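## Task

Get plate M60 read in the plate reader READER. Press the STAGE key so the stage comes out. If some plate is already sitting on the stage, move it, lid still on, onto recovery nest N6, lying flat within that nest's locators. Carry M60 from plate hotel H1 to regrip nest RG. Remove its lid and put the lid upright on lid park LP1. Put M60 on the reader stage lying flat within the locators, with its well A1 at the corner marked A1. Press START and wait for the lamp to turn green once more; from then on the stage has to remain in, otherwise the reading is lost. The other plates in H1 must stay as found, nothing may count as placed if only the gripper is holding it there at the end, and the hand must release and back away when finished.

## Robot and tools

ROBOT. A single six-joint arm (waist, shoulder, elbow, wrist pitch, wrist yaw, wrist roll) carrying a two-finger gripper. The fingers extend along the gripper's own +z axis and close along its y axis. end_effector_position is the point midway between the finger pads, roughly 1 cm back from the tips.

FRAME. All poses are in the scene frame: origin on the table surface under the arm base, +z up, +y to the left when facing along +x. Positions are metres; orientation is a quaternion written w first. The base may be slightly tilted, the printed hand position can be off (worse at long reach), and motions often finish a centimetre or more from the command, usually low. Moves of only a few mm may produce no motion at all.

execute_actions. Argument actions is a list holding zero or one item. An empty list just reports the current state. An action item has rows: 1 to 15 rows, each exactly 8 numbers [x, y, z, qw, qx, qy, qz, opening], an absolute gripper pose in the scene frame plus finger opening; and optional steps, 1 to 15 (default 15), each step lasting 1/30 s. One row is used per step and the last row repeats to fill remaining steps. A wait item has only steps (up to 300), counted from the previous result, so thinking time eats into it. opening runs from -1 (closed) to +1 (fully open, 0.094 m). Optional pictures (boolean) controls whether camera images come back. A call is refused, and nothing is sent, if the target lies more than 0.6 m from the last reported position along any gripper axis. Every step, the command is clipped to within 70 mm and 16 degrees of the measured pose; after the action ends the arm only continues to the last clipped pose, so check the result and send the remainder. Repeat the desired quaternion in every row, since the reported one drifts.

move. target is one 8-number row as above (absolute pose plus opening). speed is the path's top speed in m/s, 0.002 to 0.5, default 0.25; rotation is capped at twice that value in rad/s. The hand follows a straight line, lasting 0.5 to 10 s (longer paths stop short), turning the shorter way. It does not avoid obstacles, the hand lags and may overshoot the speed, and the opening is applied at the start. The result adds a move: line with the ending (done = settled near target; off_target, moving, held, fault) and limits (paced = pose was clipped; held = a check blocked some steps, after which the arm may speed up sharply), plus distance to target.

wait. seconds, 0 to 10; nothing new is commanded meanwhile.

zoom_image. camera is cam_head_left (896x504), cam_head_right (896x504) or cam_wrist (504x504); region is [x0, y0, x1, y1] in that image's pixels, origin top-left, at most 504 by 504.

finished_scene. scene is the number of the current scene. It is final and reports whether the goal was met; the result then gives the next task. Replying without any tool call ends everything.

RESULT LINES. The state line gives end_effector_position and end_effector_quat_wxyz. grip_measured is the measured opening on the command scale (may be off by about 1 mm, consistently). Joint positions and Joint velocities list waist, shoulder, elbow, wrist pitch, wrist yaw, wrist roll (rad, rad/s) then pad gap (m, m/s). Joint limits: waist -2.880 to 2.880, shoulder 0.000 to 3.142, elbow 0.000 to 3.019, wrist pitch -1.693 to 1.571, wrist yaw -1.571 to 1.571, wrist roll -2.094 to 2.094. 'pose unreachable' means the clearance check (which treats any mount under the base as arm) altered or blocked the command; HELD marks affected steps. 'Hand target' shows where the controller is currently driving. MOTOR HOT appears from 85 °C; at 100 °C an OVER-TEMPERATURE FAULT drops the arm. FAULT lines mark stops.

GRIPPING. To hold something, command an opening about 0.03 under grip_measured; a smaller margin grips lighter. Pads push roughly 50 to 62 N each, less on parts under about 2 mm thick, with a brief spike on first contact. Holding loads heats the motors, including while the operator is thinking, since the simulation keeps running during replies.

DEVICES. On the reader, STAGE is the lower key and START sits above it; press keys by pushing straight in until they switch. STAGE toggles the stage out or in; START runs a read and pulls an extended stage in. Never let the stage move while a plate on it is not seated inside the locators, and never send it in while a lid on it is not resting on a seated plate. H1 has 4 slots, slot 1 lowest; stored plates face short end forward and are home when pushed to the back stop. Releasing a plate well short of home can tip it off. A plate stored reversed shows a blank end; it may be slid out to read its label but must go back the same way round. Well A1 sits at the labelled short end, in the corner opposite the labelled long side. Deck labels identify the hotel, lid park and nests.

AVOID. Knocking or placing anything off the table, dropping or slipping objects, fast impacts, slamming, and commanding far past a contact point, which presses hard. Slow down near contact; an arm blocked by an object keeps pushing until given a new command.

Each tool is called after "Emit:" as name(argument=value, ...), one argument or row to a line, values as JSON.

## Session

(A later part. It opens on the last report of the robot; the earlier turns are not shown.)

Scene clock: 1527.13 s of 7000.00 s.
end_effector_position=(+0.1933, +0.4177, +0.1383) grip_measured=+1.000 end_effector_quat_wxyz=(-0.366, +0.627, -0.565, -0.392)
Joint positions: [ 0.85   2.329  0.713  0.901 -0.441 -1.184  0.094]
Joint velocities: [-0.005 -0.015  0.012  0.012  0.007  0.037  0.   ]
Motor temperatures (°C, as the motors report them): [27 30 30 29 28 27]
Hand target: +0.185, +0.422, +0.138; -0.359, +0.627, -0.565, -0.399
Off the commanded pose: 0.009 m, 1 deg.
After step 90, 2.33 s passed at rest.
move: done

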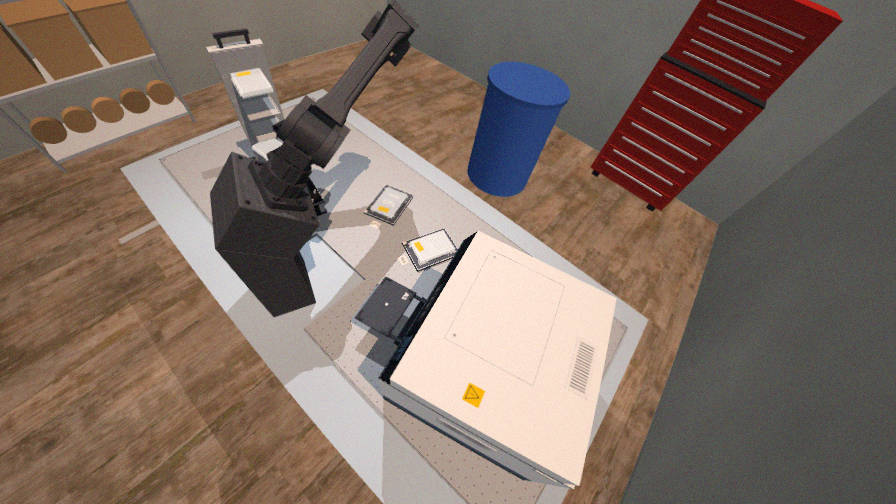

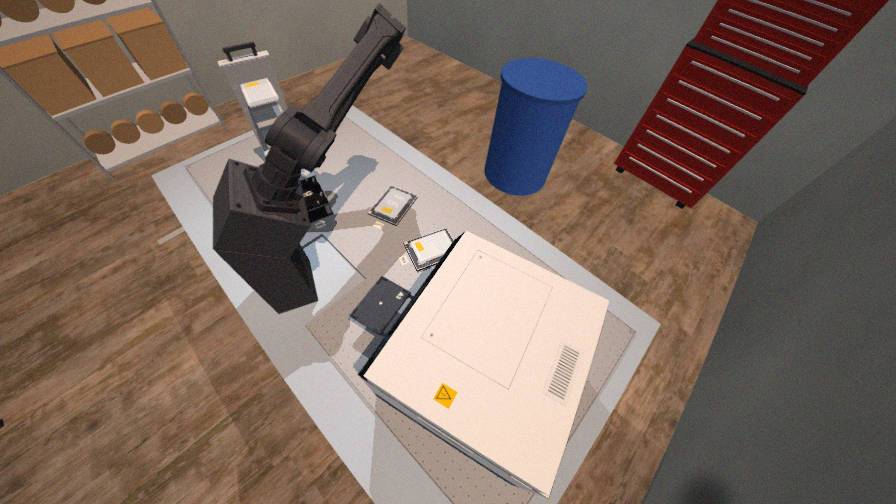

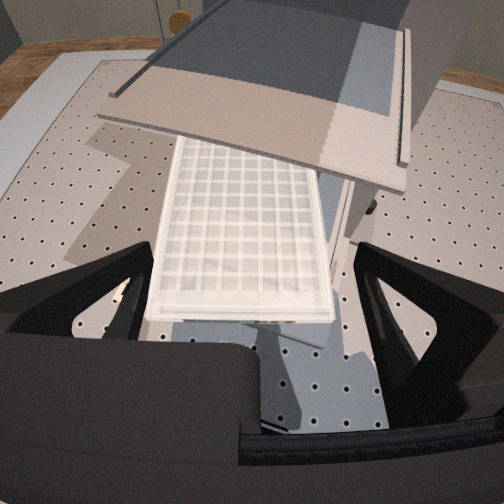

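Emit:
move(
  target=[0.181,0.424,0.134,0.359,-0.626,0.564,0.399,1],
  speed=0.01,
)

Emit:
execute_actions(
  actions=[
    {"rows":[[0.186,0.419,0.134,0.359,-0.626,0.564,0.399,0.70]],"steps":15},
  ],
)

Scene clock: 1538.13 s of 7000.00 s.
end_effector_position=(+0.1866, +0.4184, +0.1322) grip_measured=+1.000 end_effector_quat_wxyz=(-0.360, +0.628, -0.566, -0.395)
Joint positions: [ 0.85   2.351  0.721  0.901 -0.44  -1.182  0.094]
Joint velocities: [ 0.005  0.005 -0.017 -0.007 -0.022 -0.037  0.   ]
Motor temperatures (°C, as the motors report them): [28 30 30 29 28 27]
Hand target: +0.181, +0.424, +0.134; -0.359, +0.627, -0.564, -0.399
Off the commanded pose: 0.008 m, 1 deg.
After step 90, 6.33 s passed at rest.
move: done

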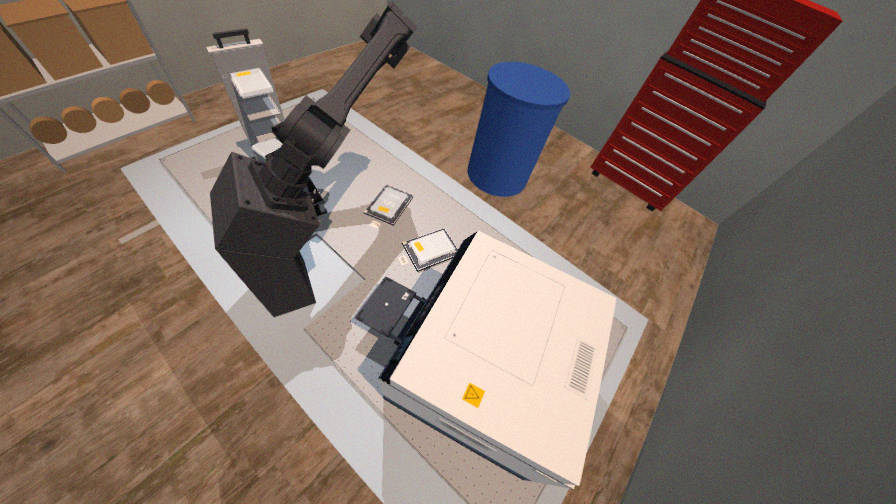

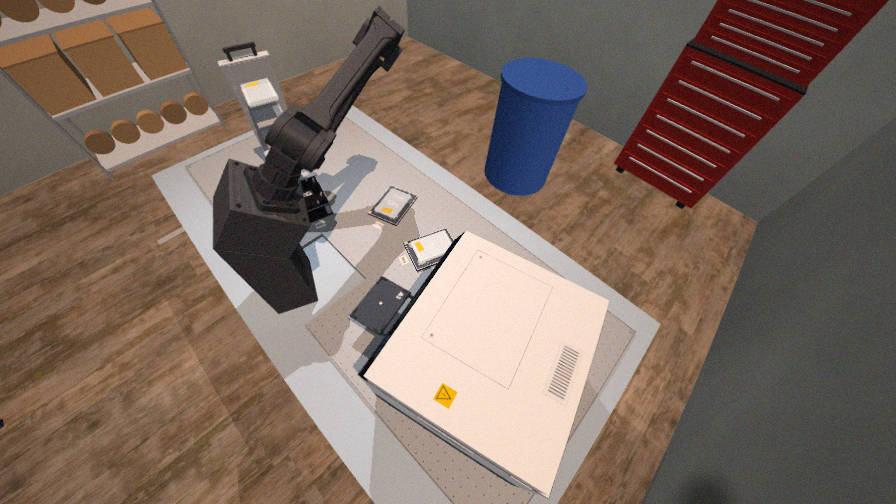

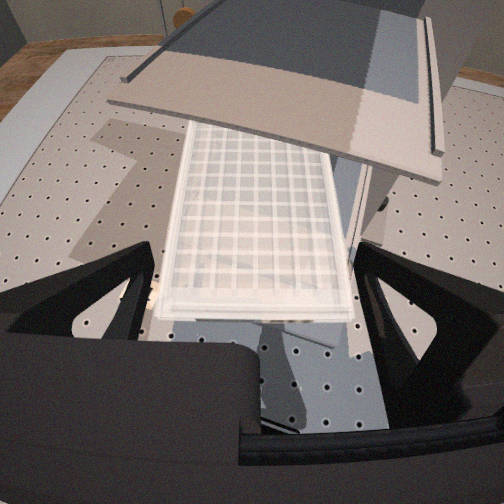

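Scene clock: 1538.63 s of 7000.00 s.
end_effector_position=(+0.1862, +0.4187, +0.1329) grip_measured=+0.738 end_effector_quat_wxyz=(-0.360, +0.627, -0.565, -0.397)
Joint positions: [ 0.85   2.351  0.721  0.901 -0.445 -1.182  0.082]
Joint velocities: [ 0.015 -0.005 -0.007 -0.002  0.022 -0.022 -0.001]
Motor temperatures (°C, as the motors report them): [28 30 30 29 28 27]
Hand target: +0.186, +0.419, +0.134; -0.359, +0.627, -0.565, -0.399
Off the commanded pose: 0.001 m, 0 deg.
Steps of this call (steps 1 to 15: all 15 steps of this action). Readings (end_effector_position):
1: (+0.1863, +0.4186, +0.1327)
2: (+0.1862, +0.4187, +0.1328)
4: (+0.1862, +0.4187, +0.1329)
8: (+0.1862, +0.4187, +0.1329)
15: the state above

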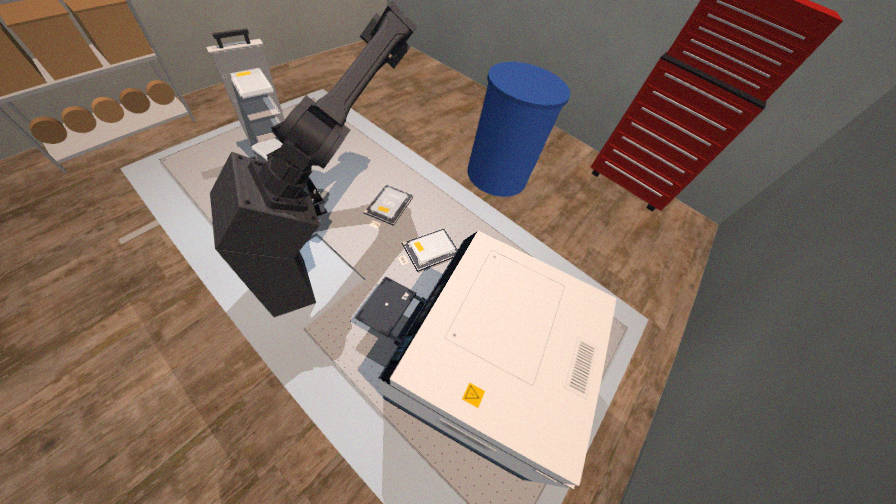

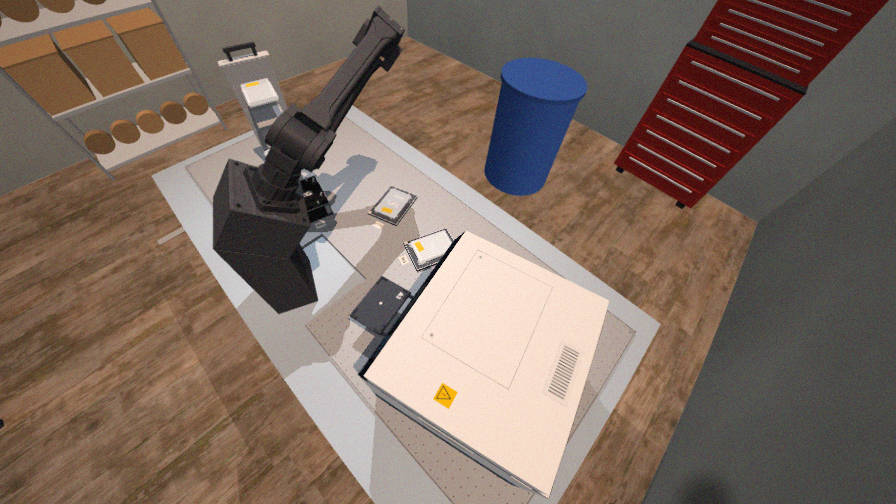

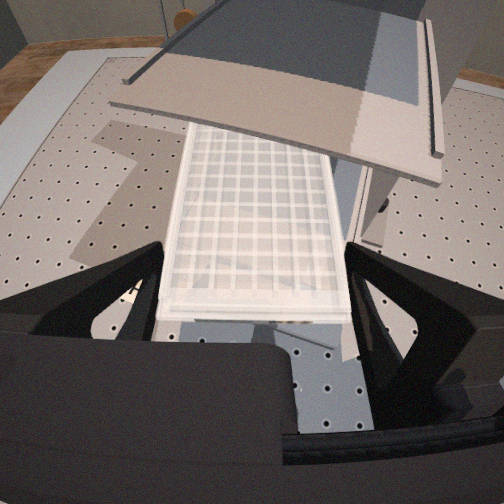

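Emit:
move(
  target=[0.195,0.30,0.145,0.359,-0.626,0.564,0.399,0.70],
  speed=0.025,
)

Scene clock: 1550.33 s of 7000.00 s.
end_effector_position=(+0.2040, +0.3085, +0.1389) grip_measured=+0.738 end_effector_quat_wxyz=(-0.368, +0.625, -0.564, -0.394)
Joint positions: [ 0.587  2.2    0.539  0.837 -0.638 -1.395  0.082]
Joint velocities: [-0.024 -0.005 -0.007 -0.027  0.037 -0.022  0.001]
Motor temperatures (°C, as the motors report them): [27 30 31 29 29 27]
Hand target: +0.195, +0.299, +0.144; -0.360, +0.627, -0.565, -0.399
Off the commanded pose: 0.014 m, 1 deg.
After step 90, 3.63 s passed at rest.
move: off_target

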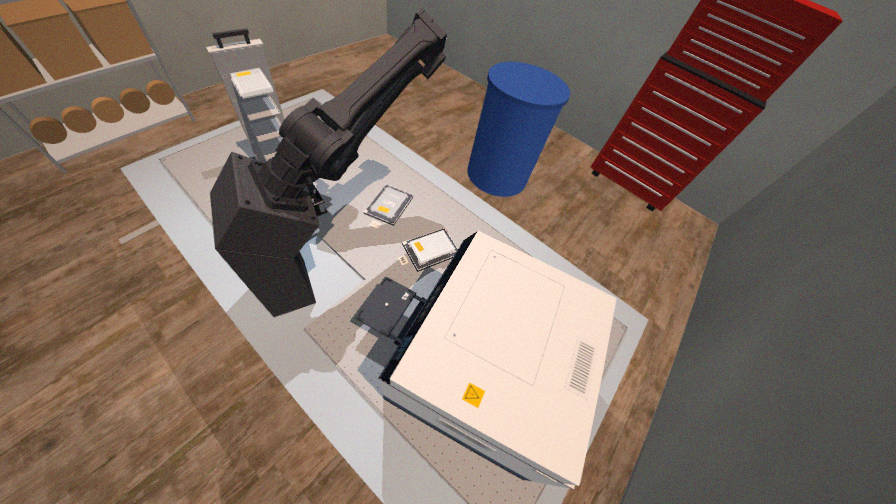

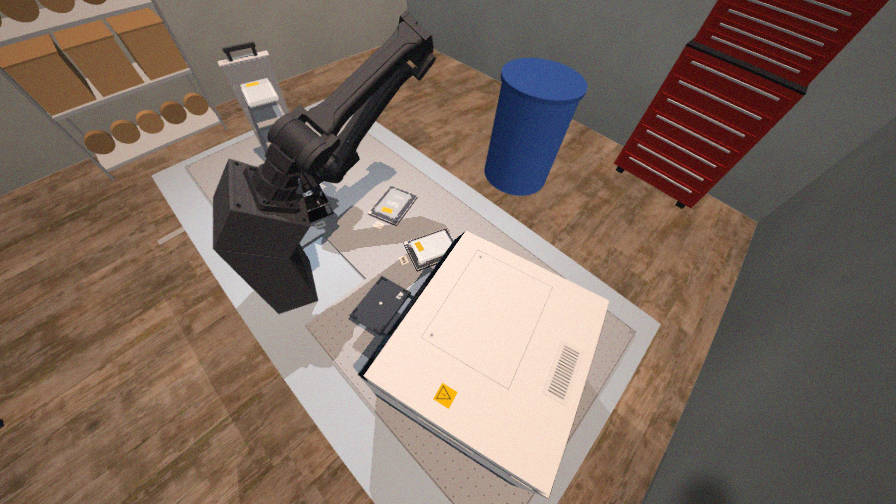

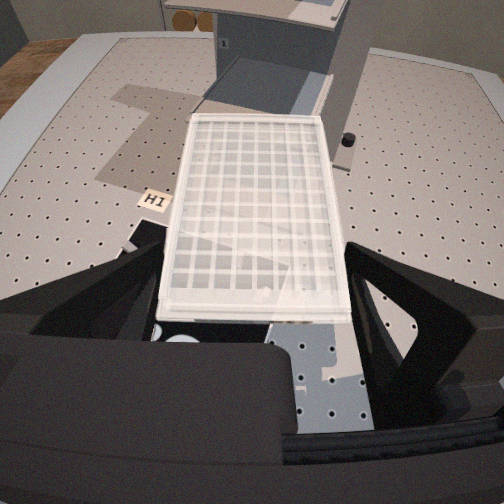

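Emit:
move(
  target=[0.175,0.265,0.15,0.42,-0.524,0.66,0.334,0.70],
  speed=0.03,
)

Scene clock: 1577.27 s of 7000.00 s.
end_effector_position=(+0.1852, +0.2770, +0.1421) grip_measured=+0.738 end_effector_quat_wxyz=(+0.430, -0.535, +0.646, +0.334)
Joint positions: [ 0.55   2.493  0.439  1.539 -0.586 -1.125  0.082]
Joint velocities: [-0.024 -0.005  0.012  0.002  0.037 -0.066  0.   ]
Motor temperatures (°C, as the motors report them): [27 30 33 29 29 27]
Hand target: +0.173, +0.266, +0.148; +0.413, -0.530, +0.657, +0.341
Off the commanded pose: 0.018 m, 2 deg.
joint sent to its limit — the command would take joint 4 (wrist pitch) past its upper limit, so that joint was sent only as far as its limit.
After step 90, 18.33 s passed at rest.
move: off_target

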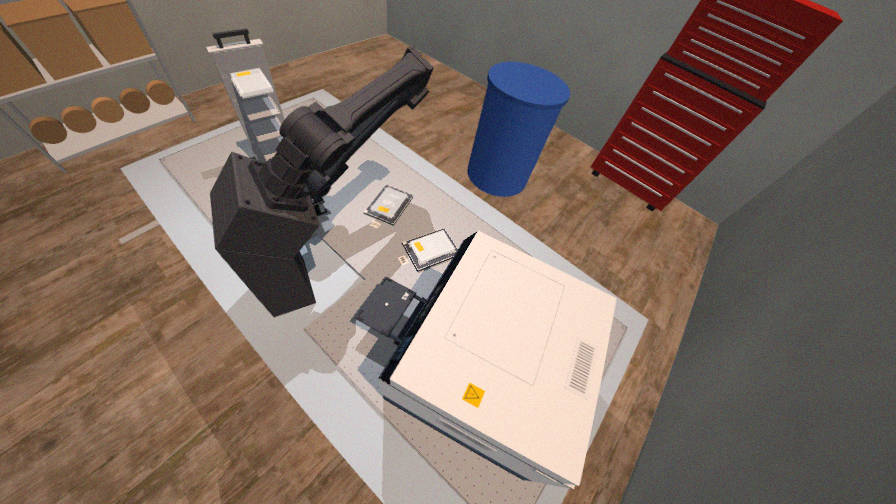

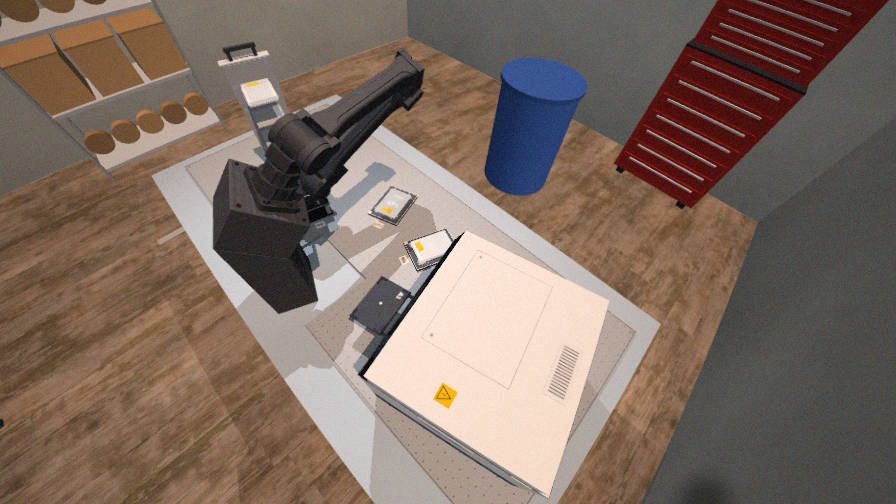

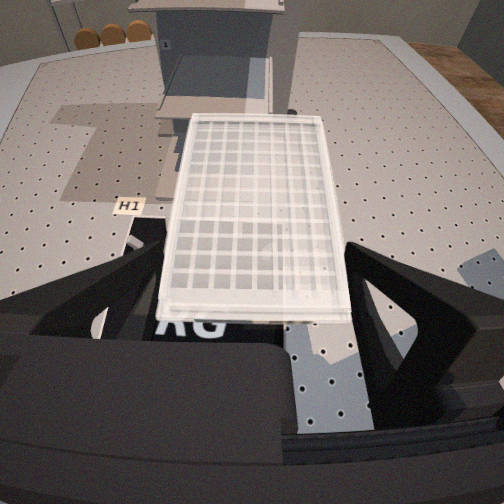

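Emit:
move(
  target=[0.33,0.19,0.17,0.44,-0.25,0.85,0.14,0.70],
  speed=0.07,
)

Emit:
move(
  target=[0.45,0.225,0.06,0.487,-0.195,0.844,0.1125,0.70],
  speed=0.06,
)

Scene clock: 1590.33 s of 7000.00 s.
end_effector_position=(+0.3383, +0.1892, +0.1606) grip_measured=+0.738 end_effector_quat_wxyz=(+0.405, -0.269, +0.862, +0.145)
Joint positions: [ 0.538  2.123  0.366  1.539 -0.011 -0.579  0.082]
Joint velocities: [ 0.005  0.005 -0.012 -0.002 -0.066 -0.007  0.   ]
Motor temperatures (°C, as the motors report them): [27 29 34 29 29 27]
Hand target: +0.332, +0.189, +0.171; +0.405, -0.265, +0.862, +0.153
Off the commanded pose: 0.013 m, 5 deg.
joint sent to its limit — the command would take joint 4 (wrist pitch) past its upper limit, so that joint was sent only as far as its limit.
After step 90, 4.03 s passed at rest.
move: off_target

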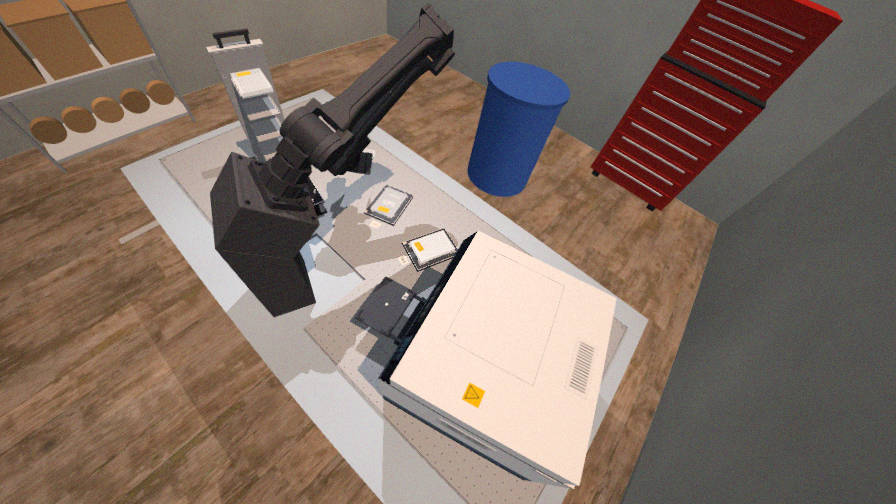

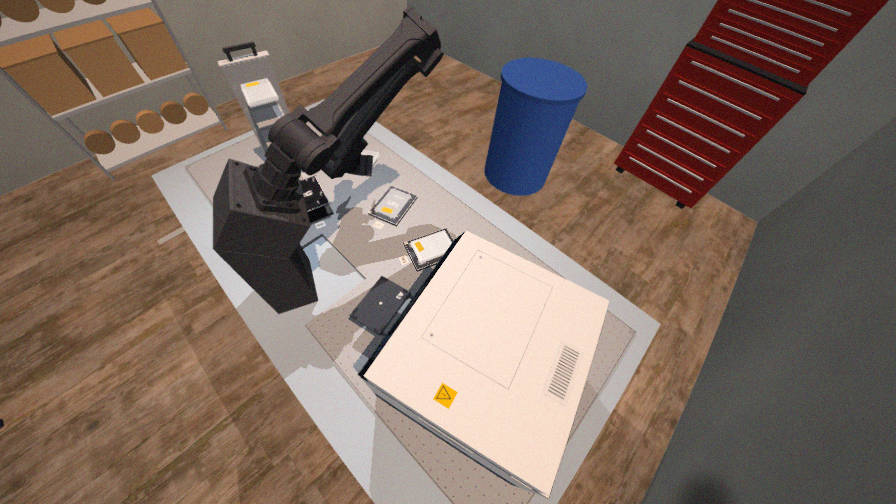

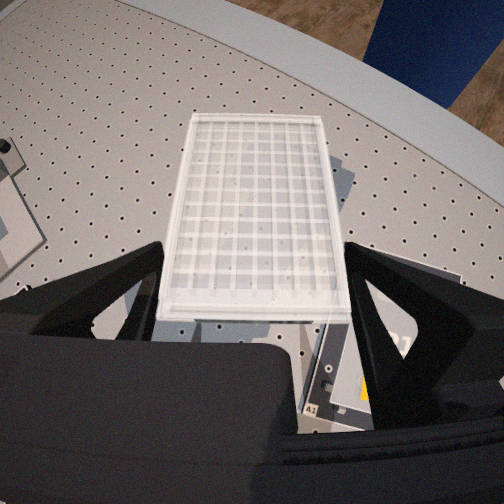

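Scene clock: 1593.20 s of 7000.00 s.
end_effector_position=(+0.4548, +0.2283, +0.0695) grip_measured=+0.738 end_effector_quat_wxyz=(+0.496, -0.201, +0.837, +0.113)
Joint positions: [ 0.486  2.329  0.814  1.531 -0.028 -0.529  0.082]
Joint velocities: [-0.015 -0.005 -0.022 -0.007 -0.007 -0.007 -0.001]
Motor temperatures (°C, as the motors report them): [27 29 33 29 29 27]
Hand target: +0.452, +0.223, +0.061; +0.488, -0.196, +0.843, +0.113
Off the commanded pose: 0.011 m, 1 deg.
move: off_target

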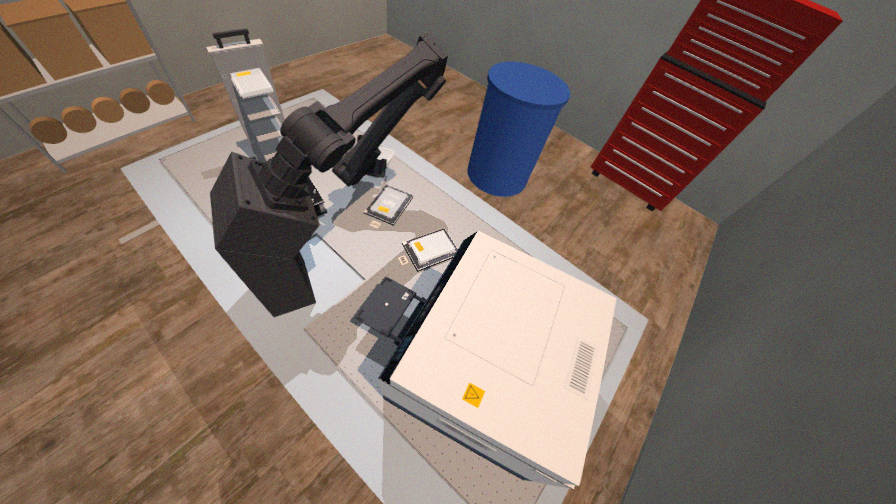

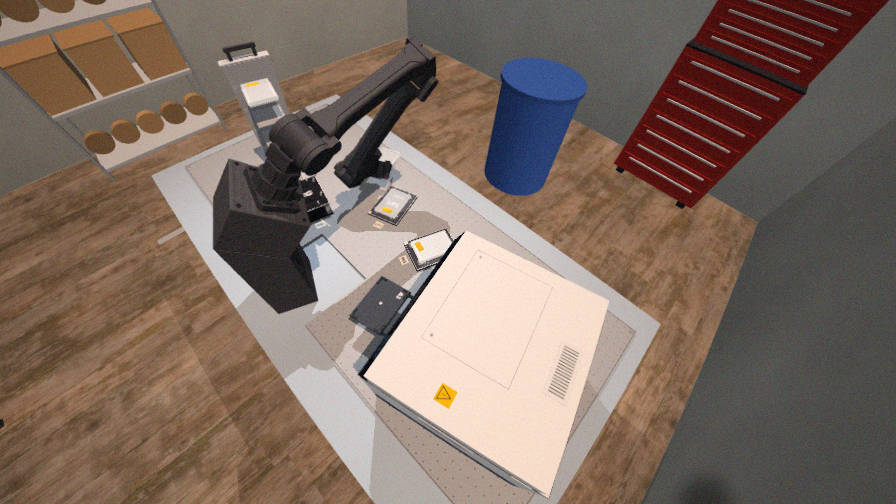

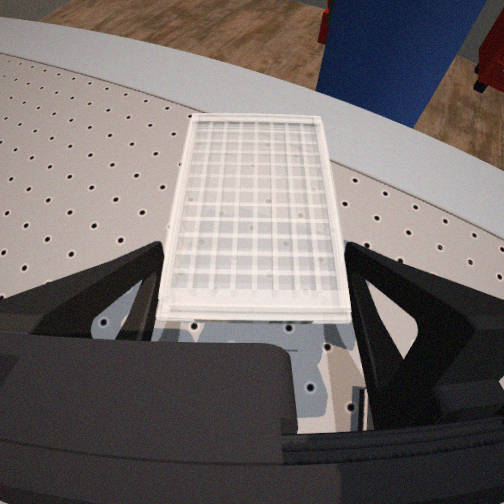

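Emit:
move(
  target=[0.45,0.225,0.048,0.487,-0.195,0.844,0.1125,0.70],
  speed=0.03,
)

Scene clock: 1619.90 s of 7000.00 s.
end_effector_position=(+0.4517, +0.2296, +0.0550) grip_measured=+0.738 end_effector_quat_wxyz=(+0.492, -0.201, +0.840, +0.112)
Joint positions: [ 0.477  2.365  0.843  1.531 -0.031 -0.527  0.082]
Joint velocities: [-0.005 -0.005 -0.002  0.002  0.037 -0.037  0.   ]
Motor temperatures (°C, as the motors report them): [27 30 31 29 29 27]
Hand target: +0.450, +0.225, +0.048; +0.487, -0.195, +0.844, +0.112
Off the commanded pose: 0.008 m, 1 deg.
After step 90, 22.67 s passed at rest.
move: done

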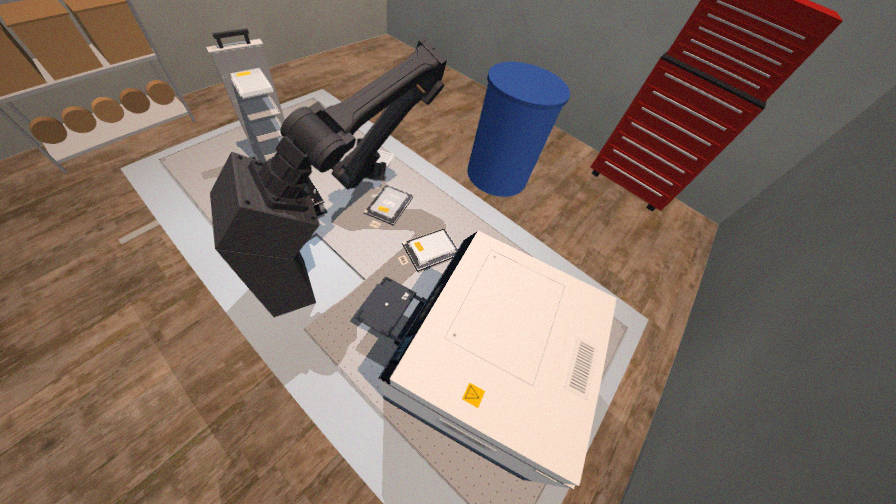

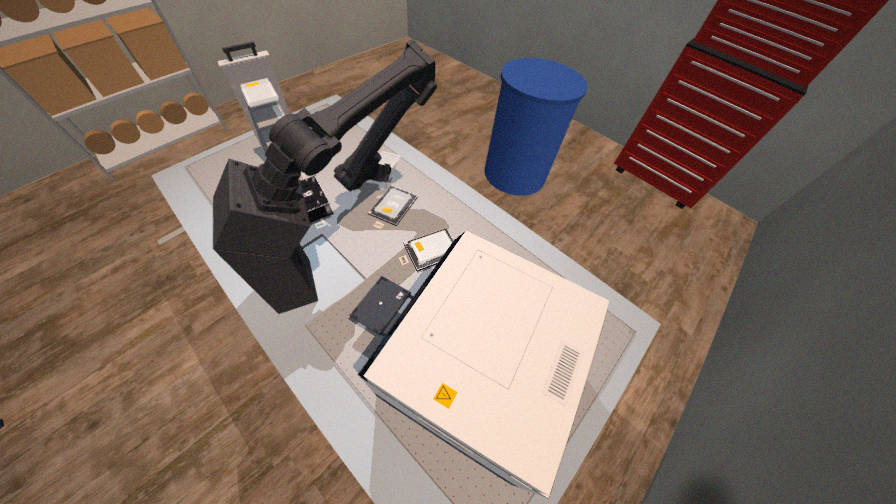

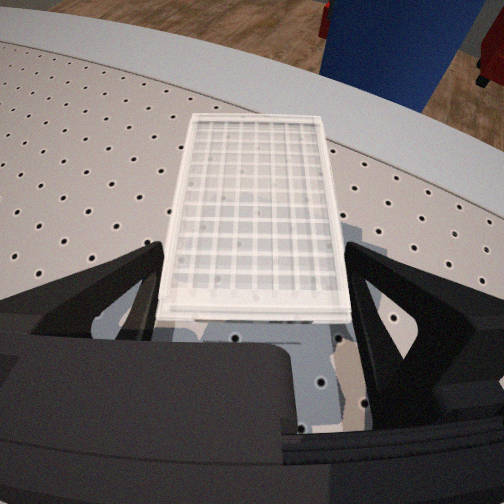

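Emit:
move(
  target=[0.45,0.222,0.03,0.487,-0.195,0.844,0.1125,0.70],
  speed=0.02,
)

Scene clock: 1626.73 s of 7000.00 s.
end_effector_position=(+0.4524, +0.2266, +0.0375) grip_measured=+0.738 end_effector_quat_wxyz=(+0.493, -0.201, +0.839, +0.112)
Joint positions: [ 0.454  2.404  0.882  1.531 -0.055 -0.527  0.082]
Joint velocities: [ 0.005 -0.015 -0.002 -0.002 -0.022 -0.007 -0.   ]
Motor temperatures (°C, as the motors report them): [27 30 31 29 29 27]
Hand target: +0.450, +0.222, +0.030; +0.487, -0.195, +0.844, +0.112
Off the commanded pose: 0.009 m, 1 deg.
After step 90, 2.23 s passed at rest.
move: done

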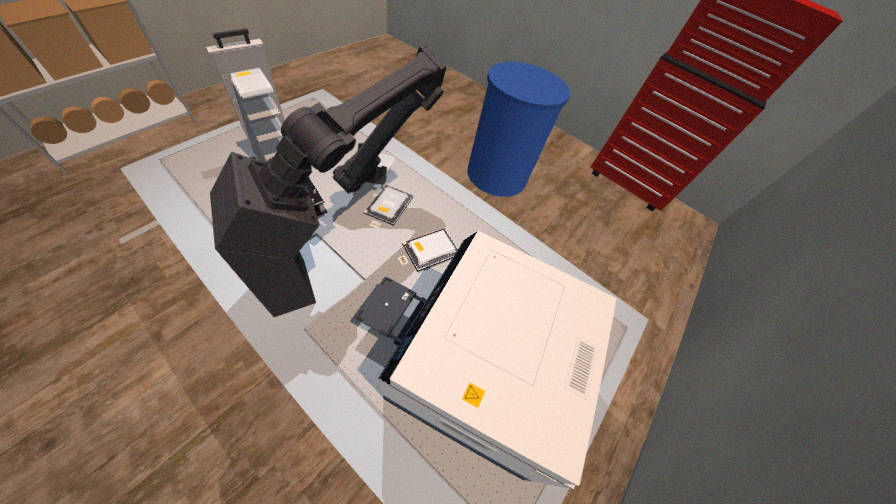

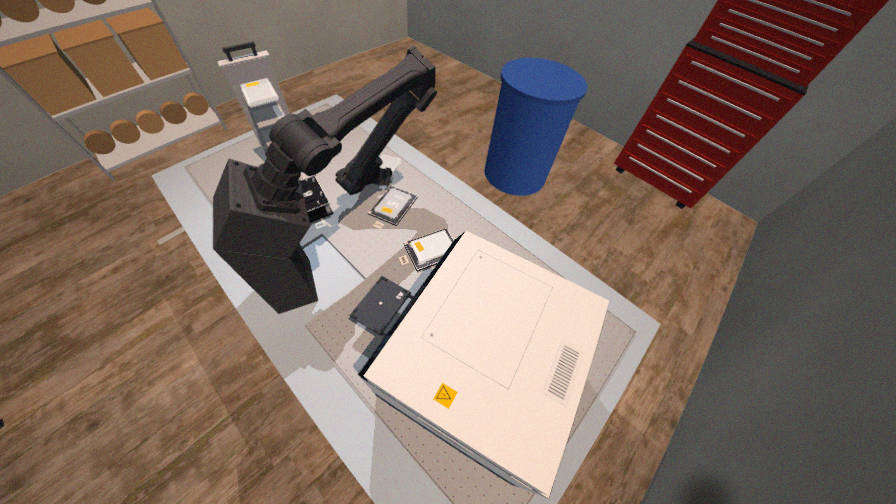

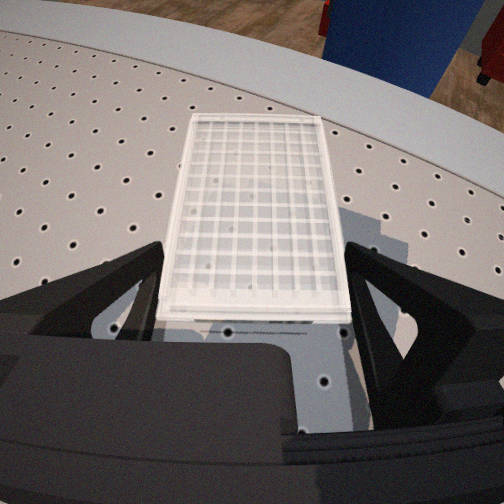

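Emit:
move(
  target=[0.45,0.222,0.022,0.487,-0.195,0.844,0.1125,0.70],
  speed=0.01,
)

Emit:
execute_actions(
  actions=[
    {"rows":[[0.45,0.222,0.022,0.487,-0.195,0.844,0.1125,0.72],[0.45,0.222,0.022,0.487,-0.195,0.844,0.1125,0.73],[0.45,0.222,0.022,0.487,-0.195,0.844,0.1125,0.74],[0.45,0.222,0.022,0.487,-0.195,0.844,0.1125,0.75],[0.45,0.222,0.022,0.487,-0.195,0.844,0.1125,0.77],[0.45,0.222,0.022,0.487,-0.195,0.844,0.1125,0.8],[0.45,0.222,0.022,0.487,-0.195,0.844,0.1125,1]]},
  ],
)

Scene clock: 1640.40 s of 7000.00 s.
end_effector_position=(+0.4536, +0.2283, +0.0317) grip_measured=+0.738 end_effector_quat_wxyz=(+0.495, -0.200, +0.838, +0.113)
Joint positions: [ 0.451  2.419  0.902  1.531 -0.063 -0.525  0.082]
Joint velocities: [ 0.005 -0.005  0.007 -0.002  0.037  0.051 -0.001]
Motor temperatures (°C, as the motors report them): [27 30 31 29 29 27]
Hand target: +0.450, +0.222, +0.022; +0.487, -0.195, +0.844, +0.112
Off the commanded pose: 0.012 m, 1 deg.
After step 90, 8.80 s passed at rest.
move: off_target

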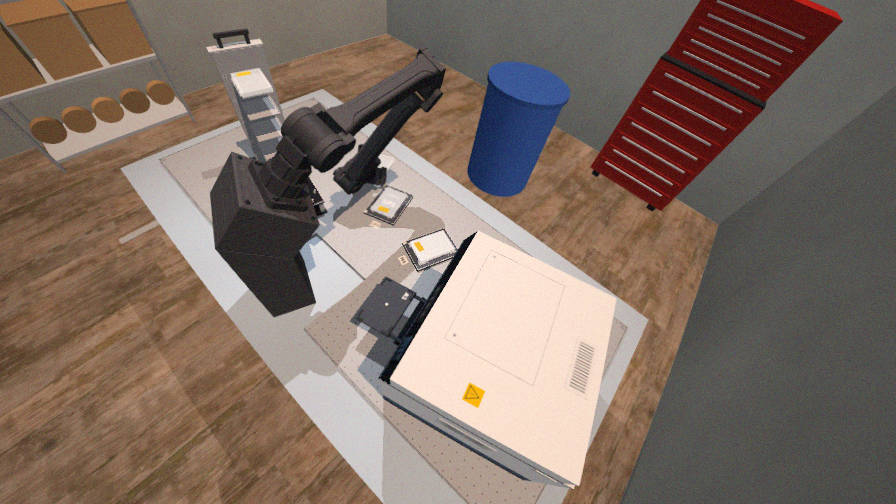

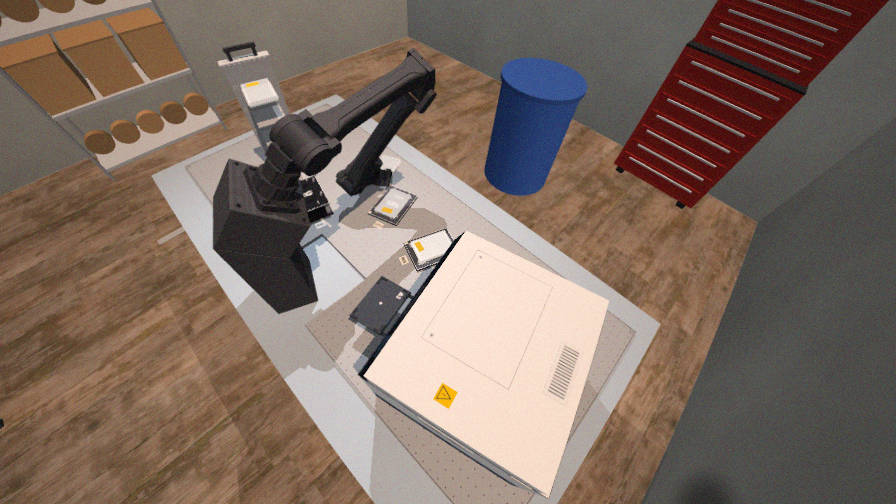

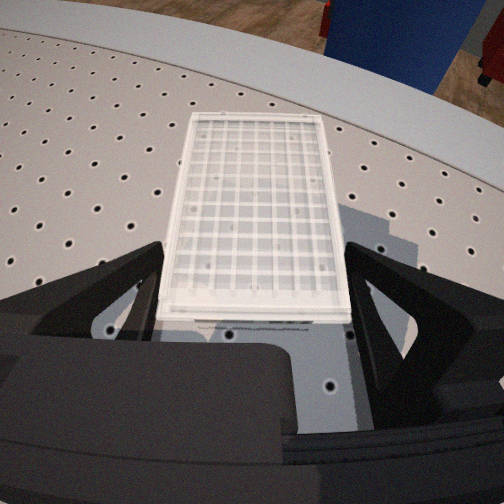

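Scene clock: 1640.90 s of 7000.00 s.
end_effector_position=(+0.4534, +0.2281, +0.0315) grip_measured=+1.000 end_effector_quat_wxyz=(+0.495, -0.200, +0.838, +0.113)
Joint positions: [ 0.45   2.42   0.902  1.531 -0.063 -0.525  0.094]
Joint velocities: [ 0.005 -0.005 -0.017 -0.002 -0.051 -0.081  0.   ]
Motor temperatures (°C, as the motors report them): [27 30 31 29 29 27]
Hand target: +0.450, +0.222, +0.022; +0.487, -0.195, +0.844, +0.112
Off the commanded pose: 0.012 m, 1 deg.
Steps of this call (steps 1 to 15: all 15 steps of this action). Readings (end_effector_position):
1: (+0.4536, +0.2283, +0.0317)
2: (+0.4536, +0.2283, +0.0317)
4: (+0.4536, +0.2283, +0.0317)
8: (+0.4534, +0.2281, +0.0315)
15: the state above

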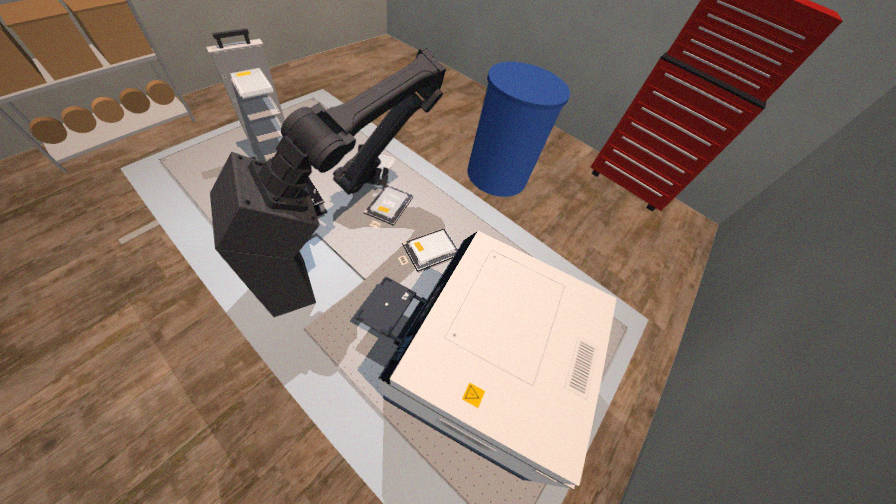

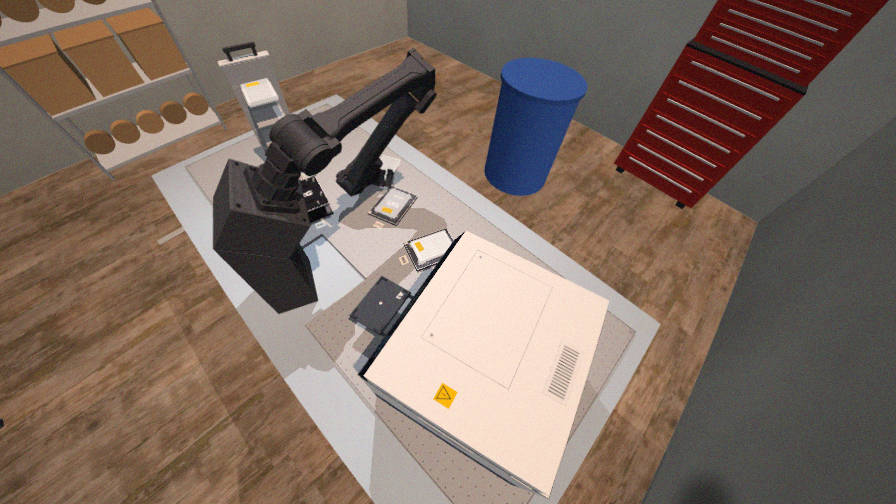

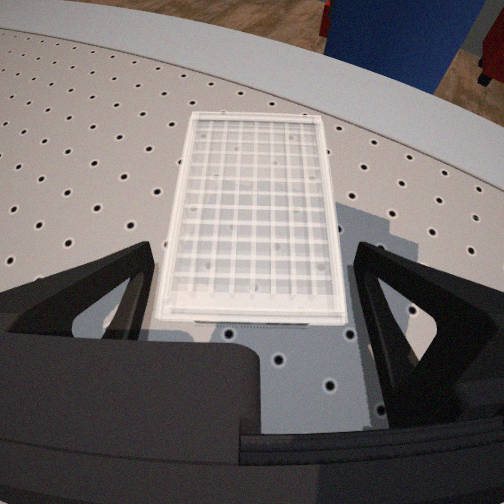

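Released gently. Back up and go vertical.

Emit:
move(
  target=[0.44,0.215,0.11,0.40,-0.2,0.89,0.09,1],
  speed=0.1,
)

Emit:
move(
  target=[0.488,0.242,0.11,0,-0.21,0.978,0,1],
  speed=0.1,
)

Scene clock: 1647.77 s of 7000.00 s.
end_effector_position=(+0.4494, +0.2123, +0.1092) grip_measured=+1.000 end_effector_quat_wxyz=(+0.409, -0.198, +0.887, +0.081)
Joint positions: [ 0.549  2.091  0.672  1.269  0.164 -0.5    0.094]
Joint velocities: [-0.005  0.005  0.002  0.002  0.022  0.066  0.   ]
Motor temperatures (°C, as the motors report them): [27 30 31 29 29 27]
Hand target: +0.440, +0.216, +0.111; +0.400, -0.199, +0.890, +0.089
Off the commanded pose: 0.010 m, 2 deg.
After step 90, 2.40 s passed at rest.
move: done

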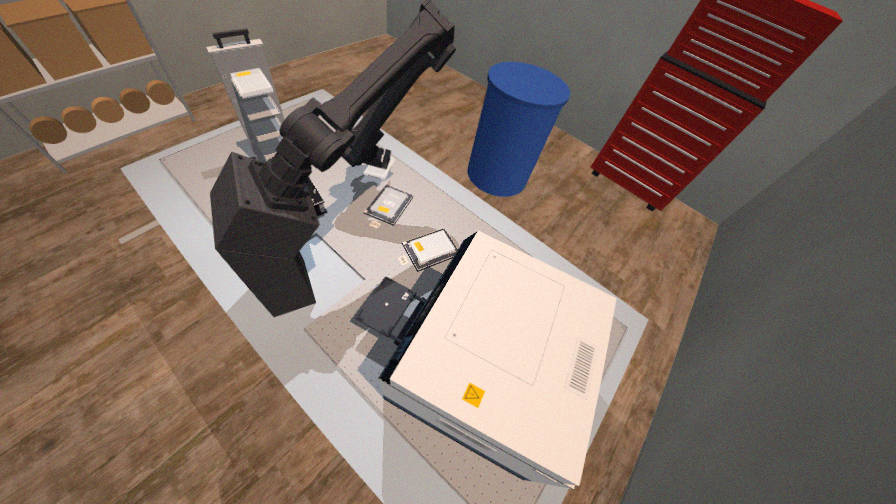

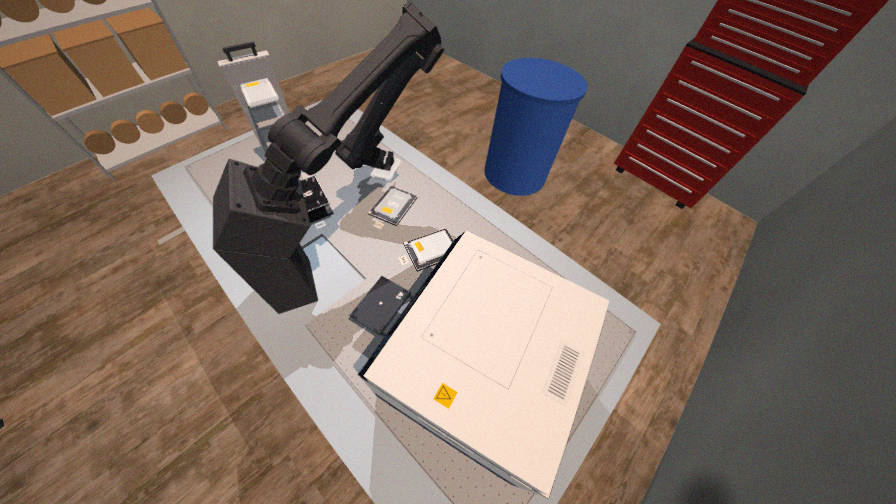

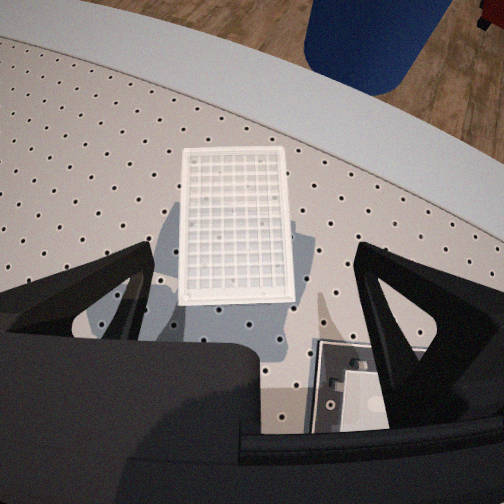

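Scene clock: 1652.50 s of 7000.00 s.
end_effector_position=(+0.4881, +0.2297, +0.1136) grip_measured=+1.000 end_effector_quat_wxyz=(-0.000, -0.206, +0.979, -0.005)
Joint positions: [ 0.664  1.863  1.164 -0.361  0.536 -0.077  0.094]
Joint velocities: [ 0.005  0.005 -0.002  0.012 -0.066 -0.022  0.   ]
Motor temperatures (°C, as the motors report them): [27 30 31 29 29 27]
Hand target: +0.489, +0.240, +0.114; -0.000, -0.206, +0.979, -0.003
Off the commanded pose: 0.013 m, 1 deg.
move: off_target

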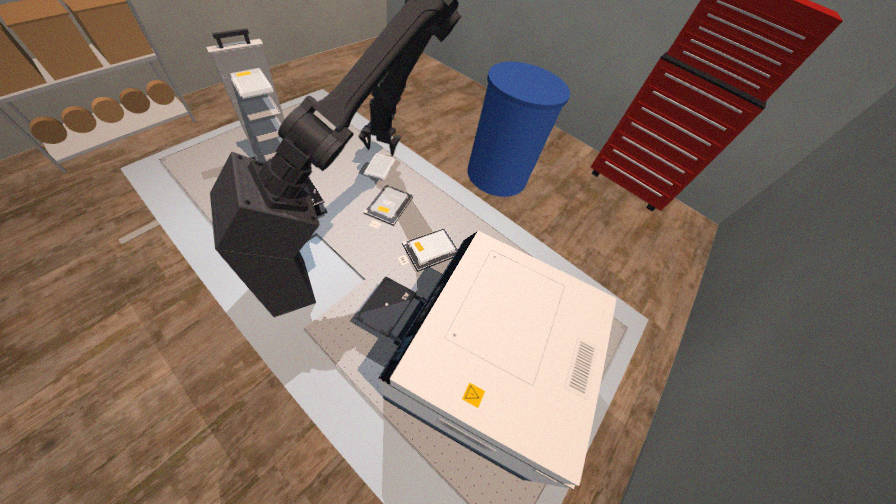

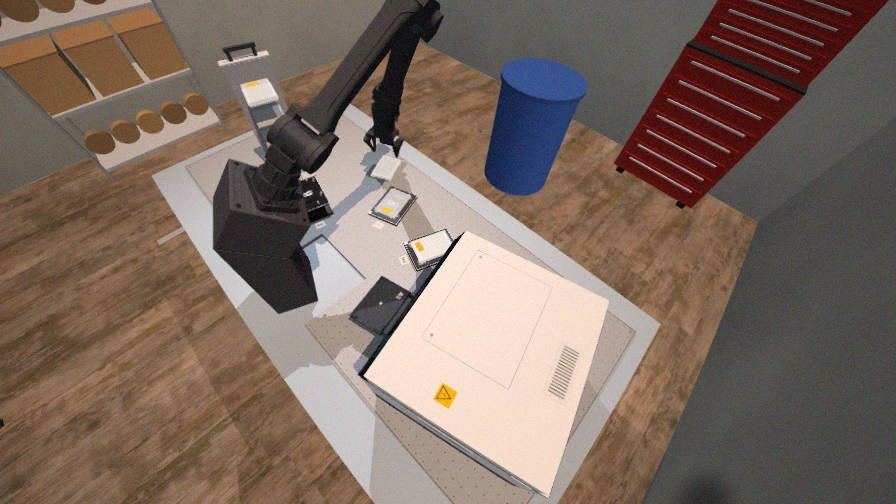

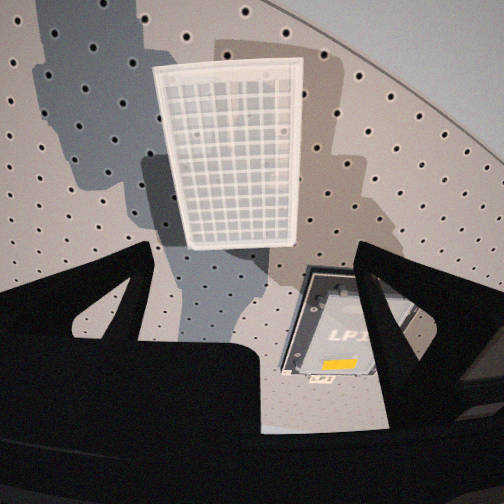

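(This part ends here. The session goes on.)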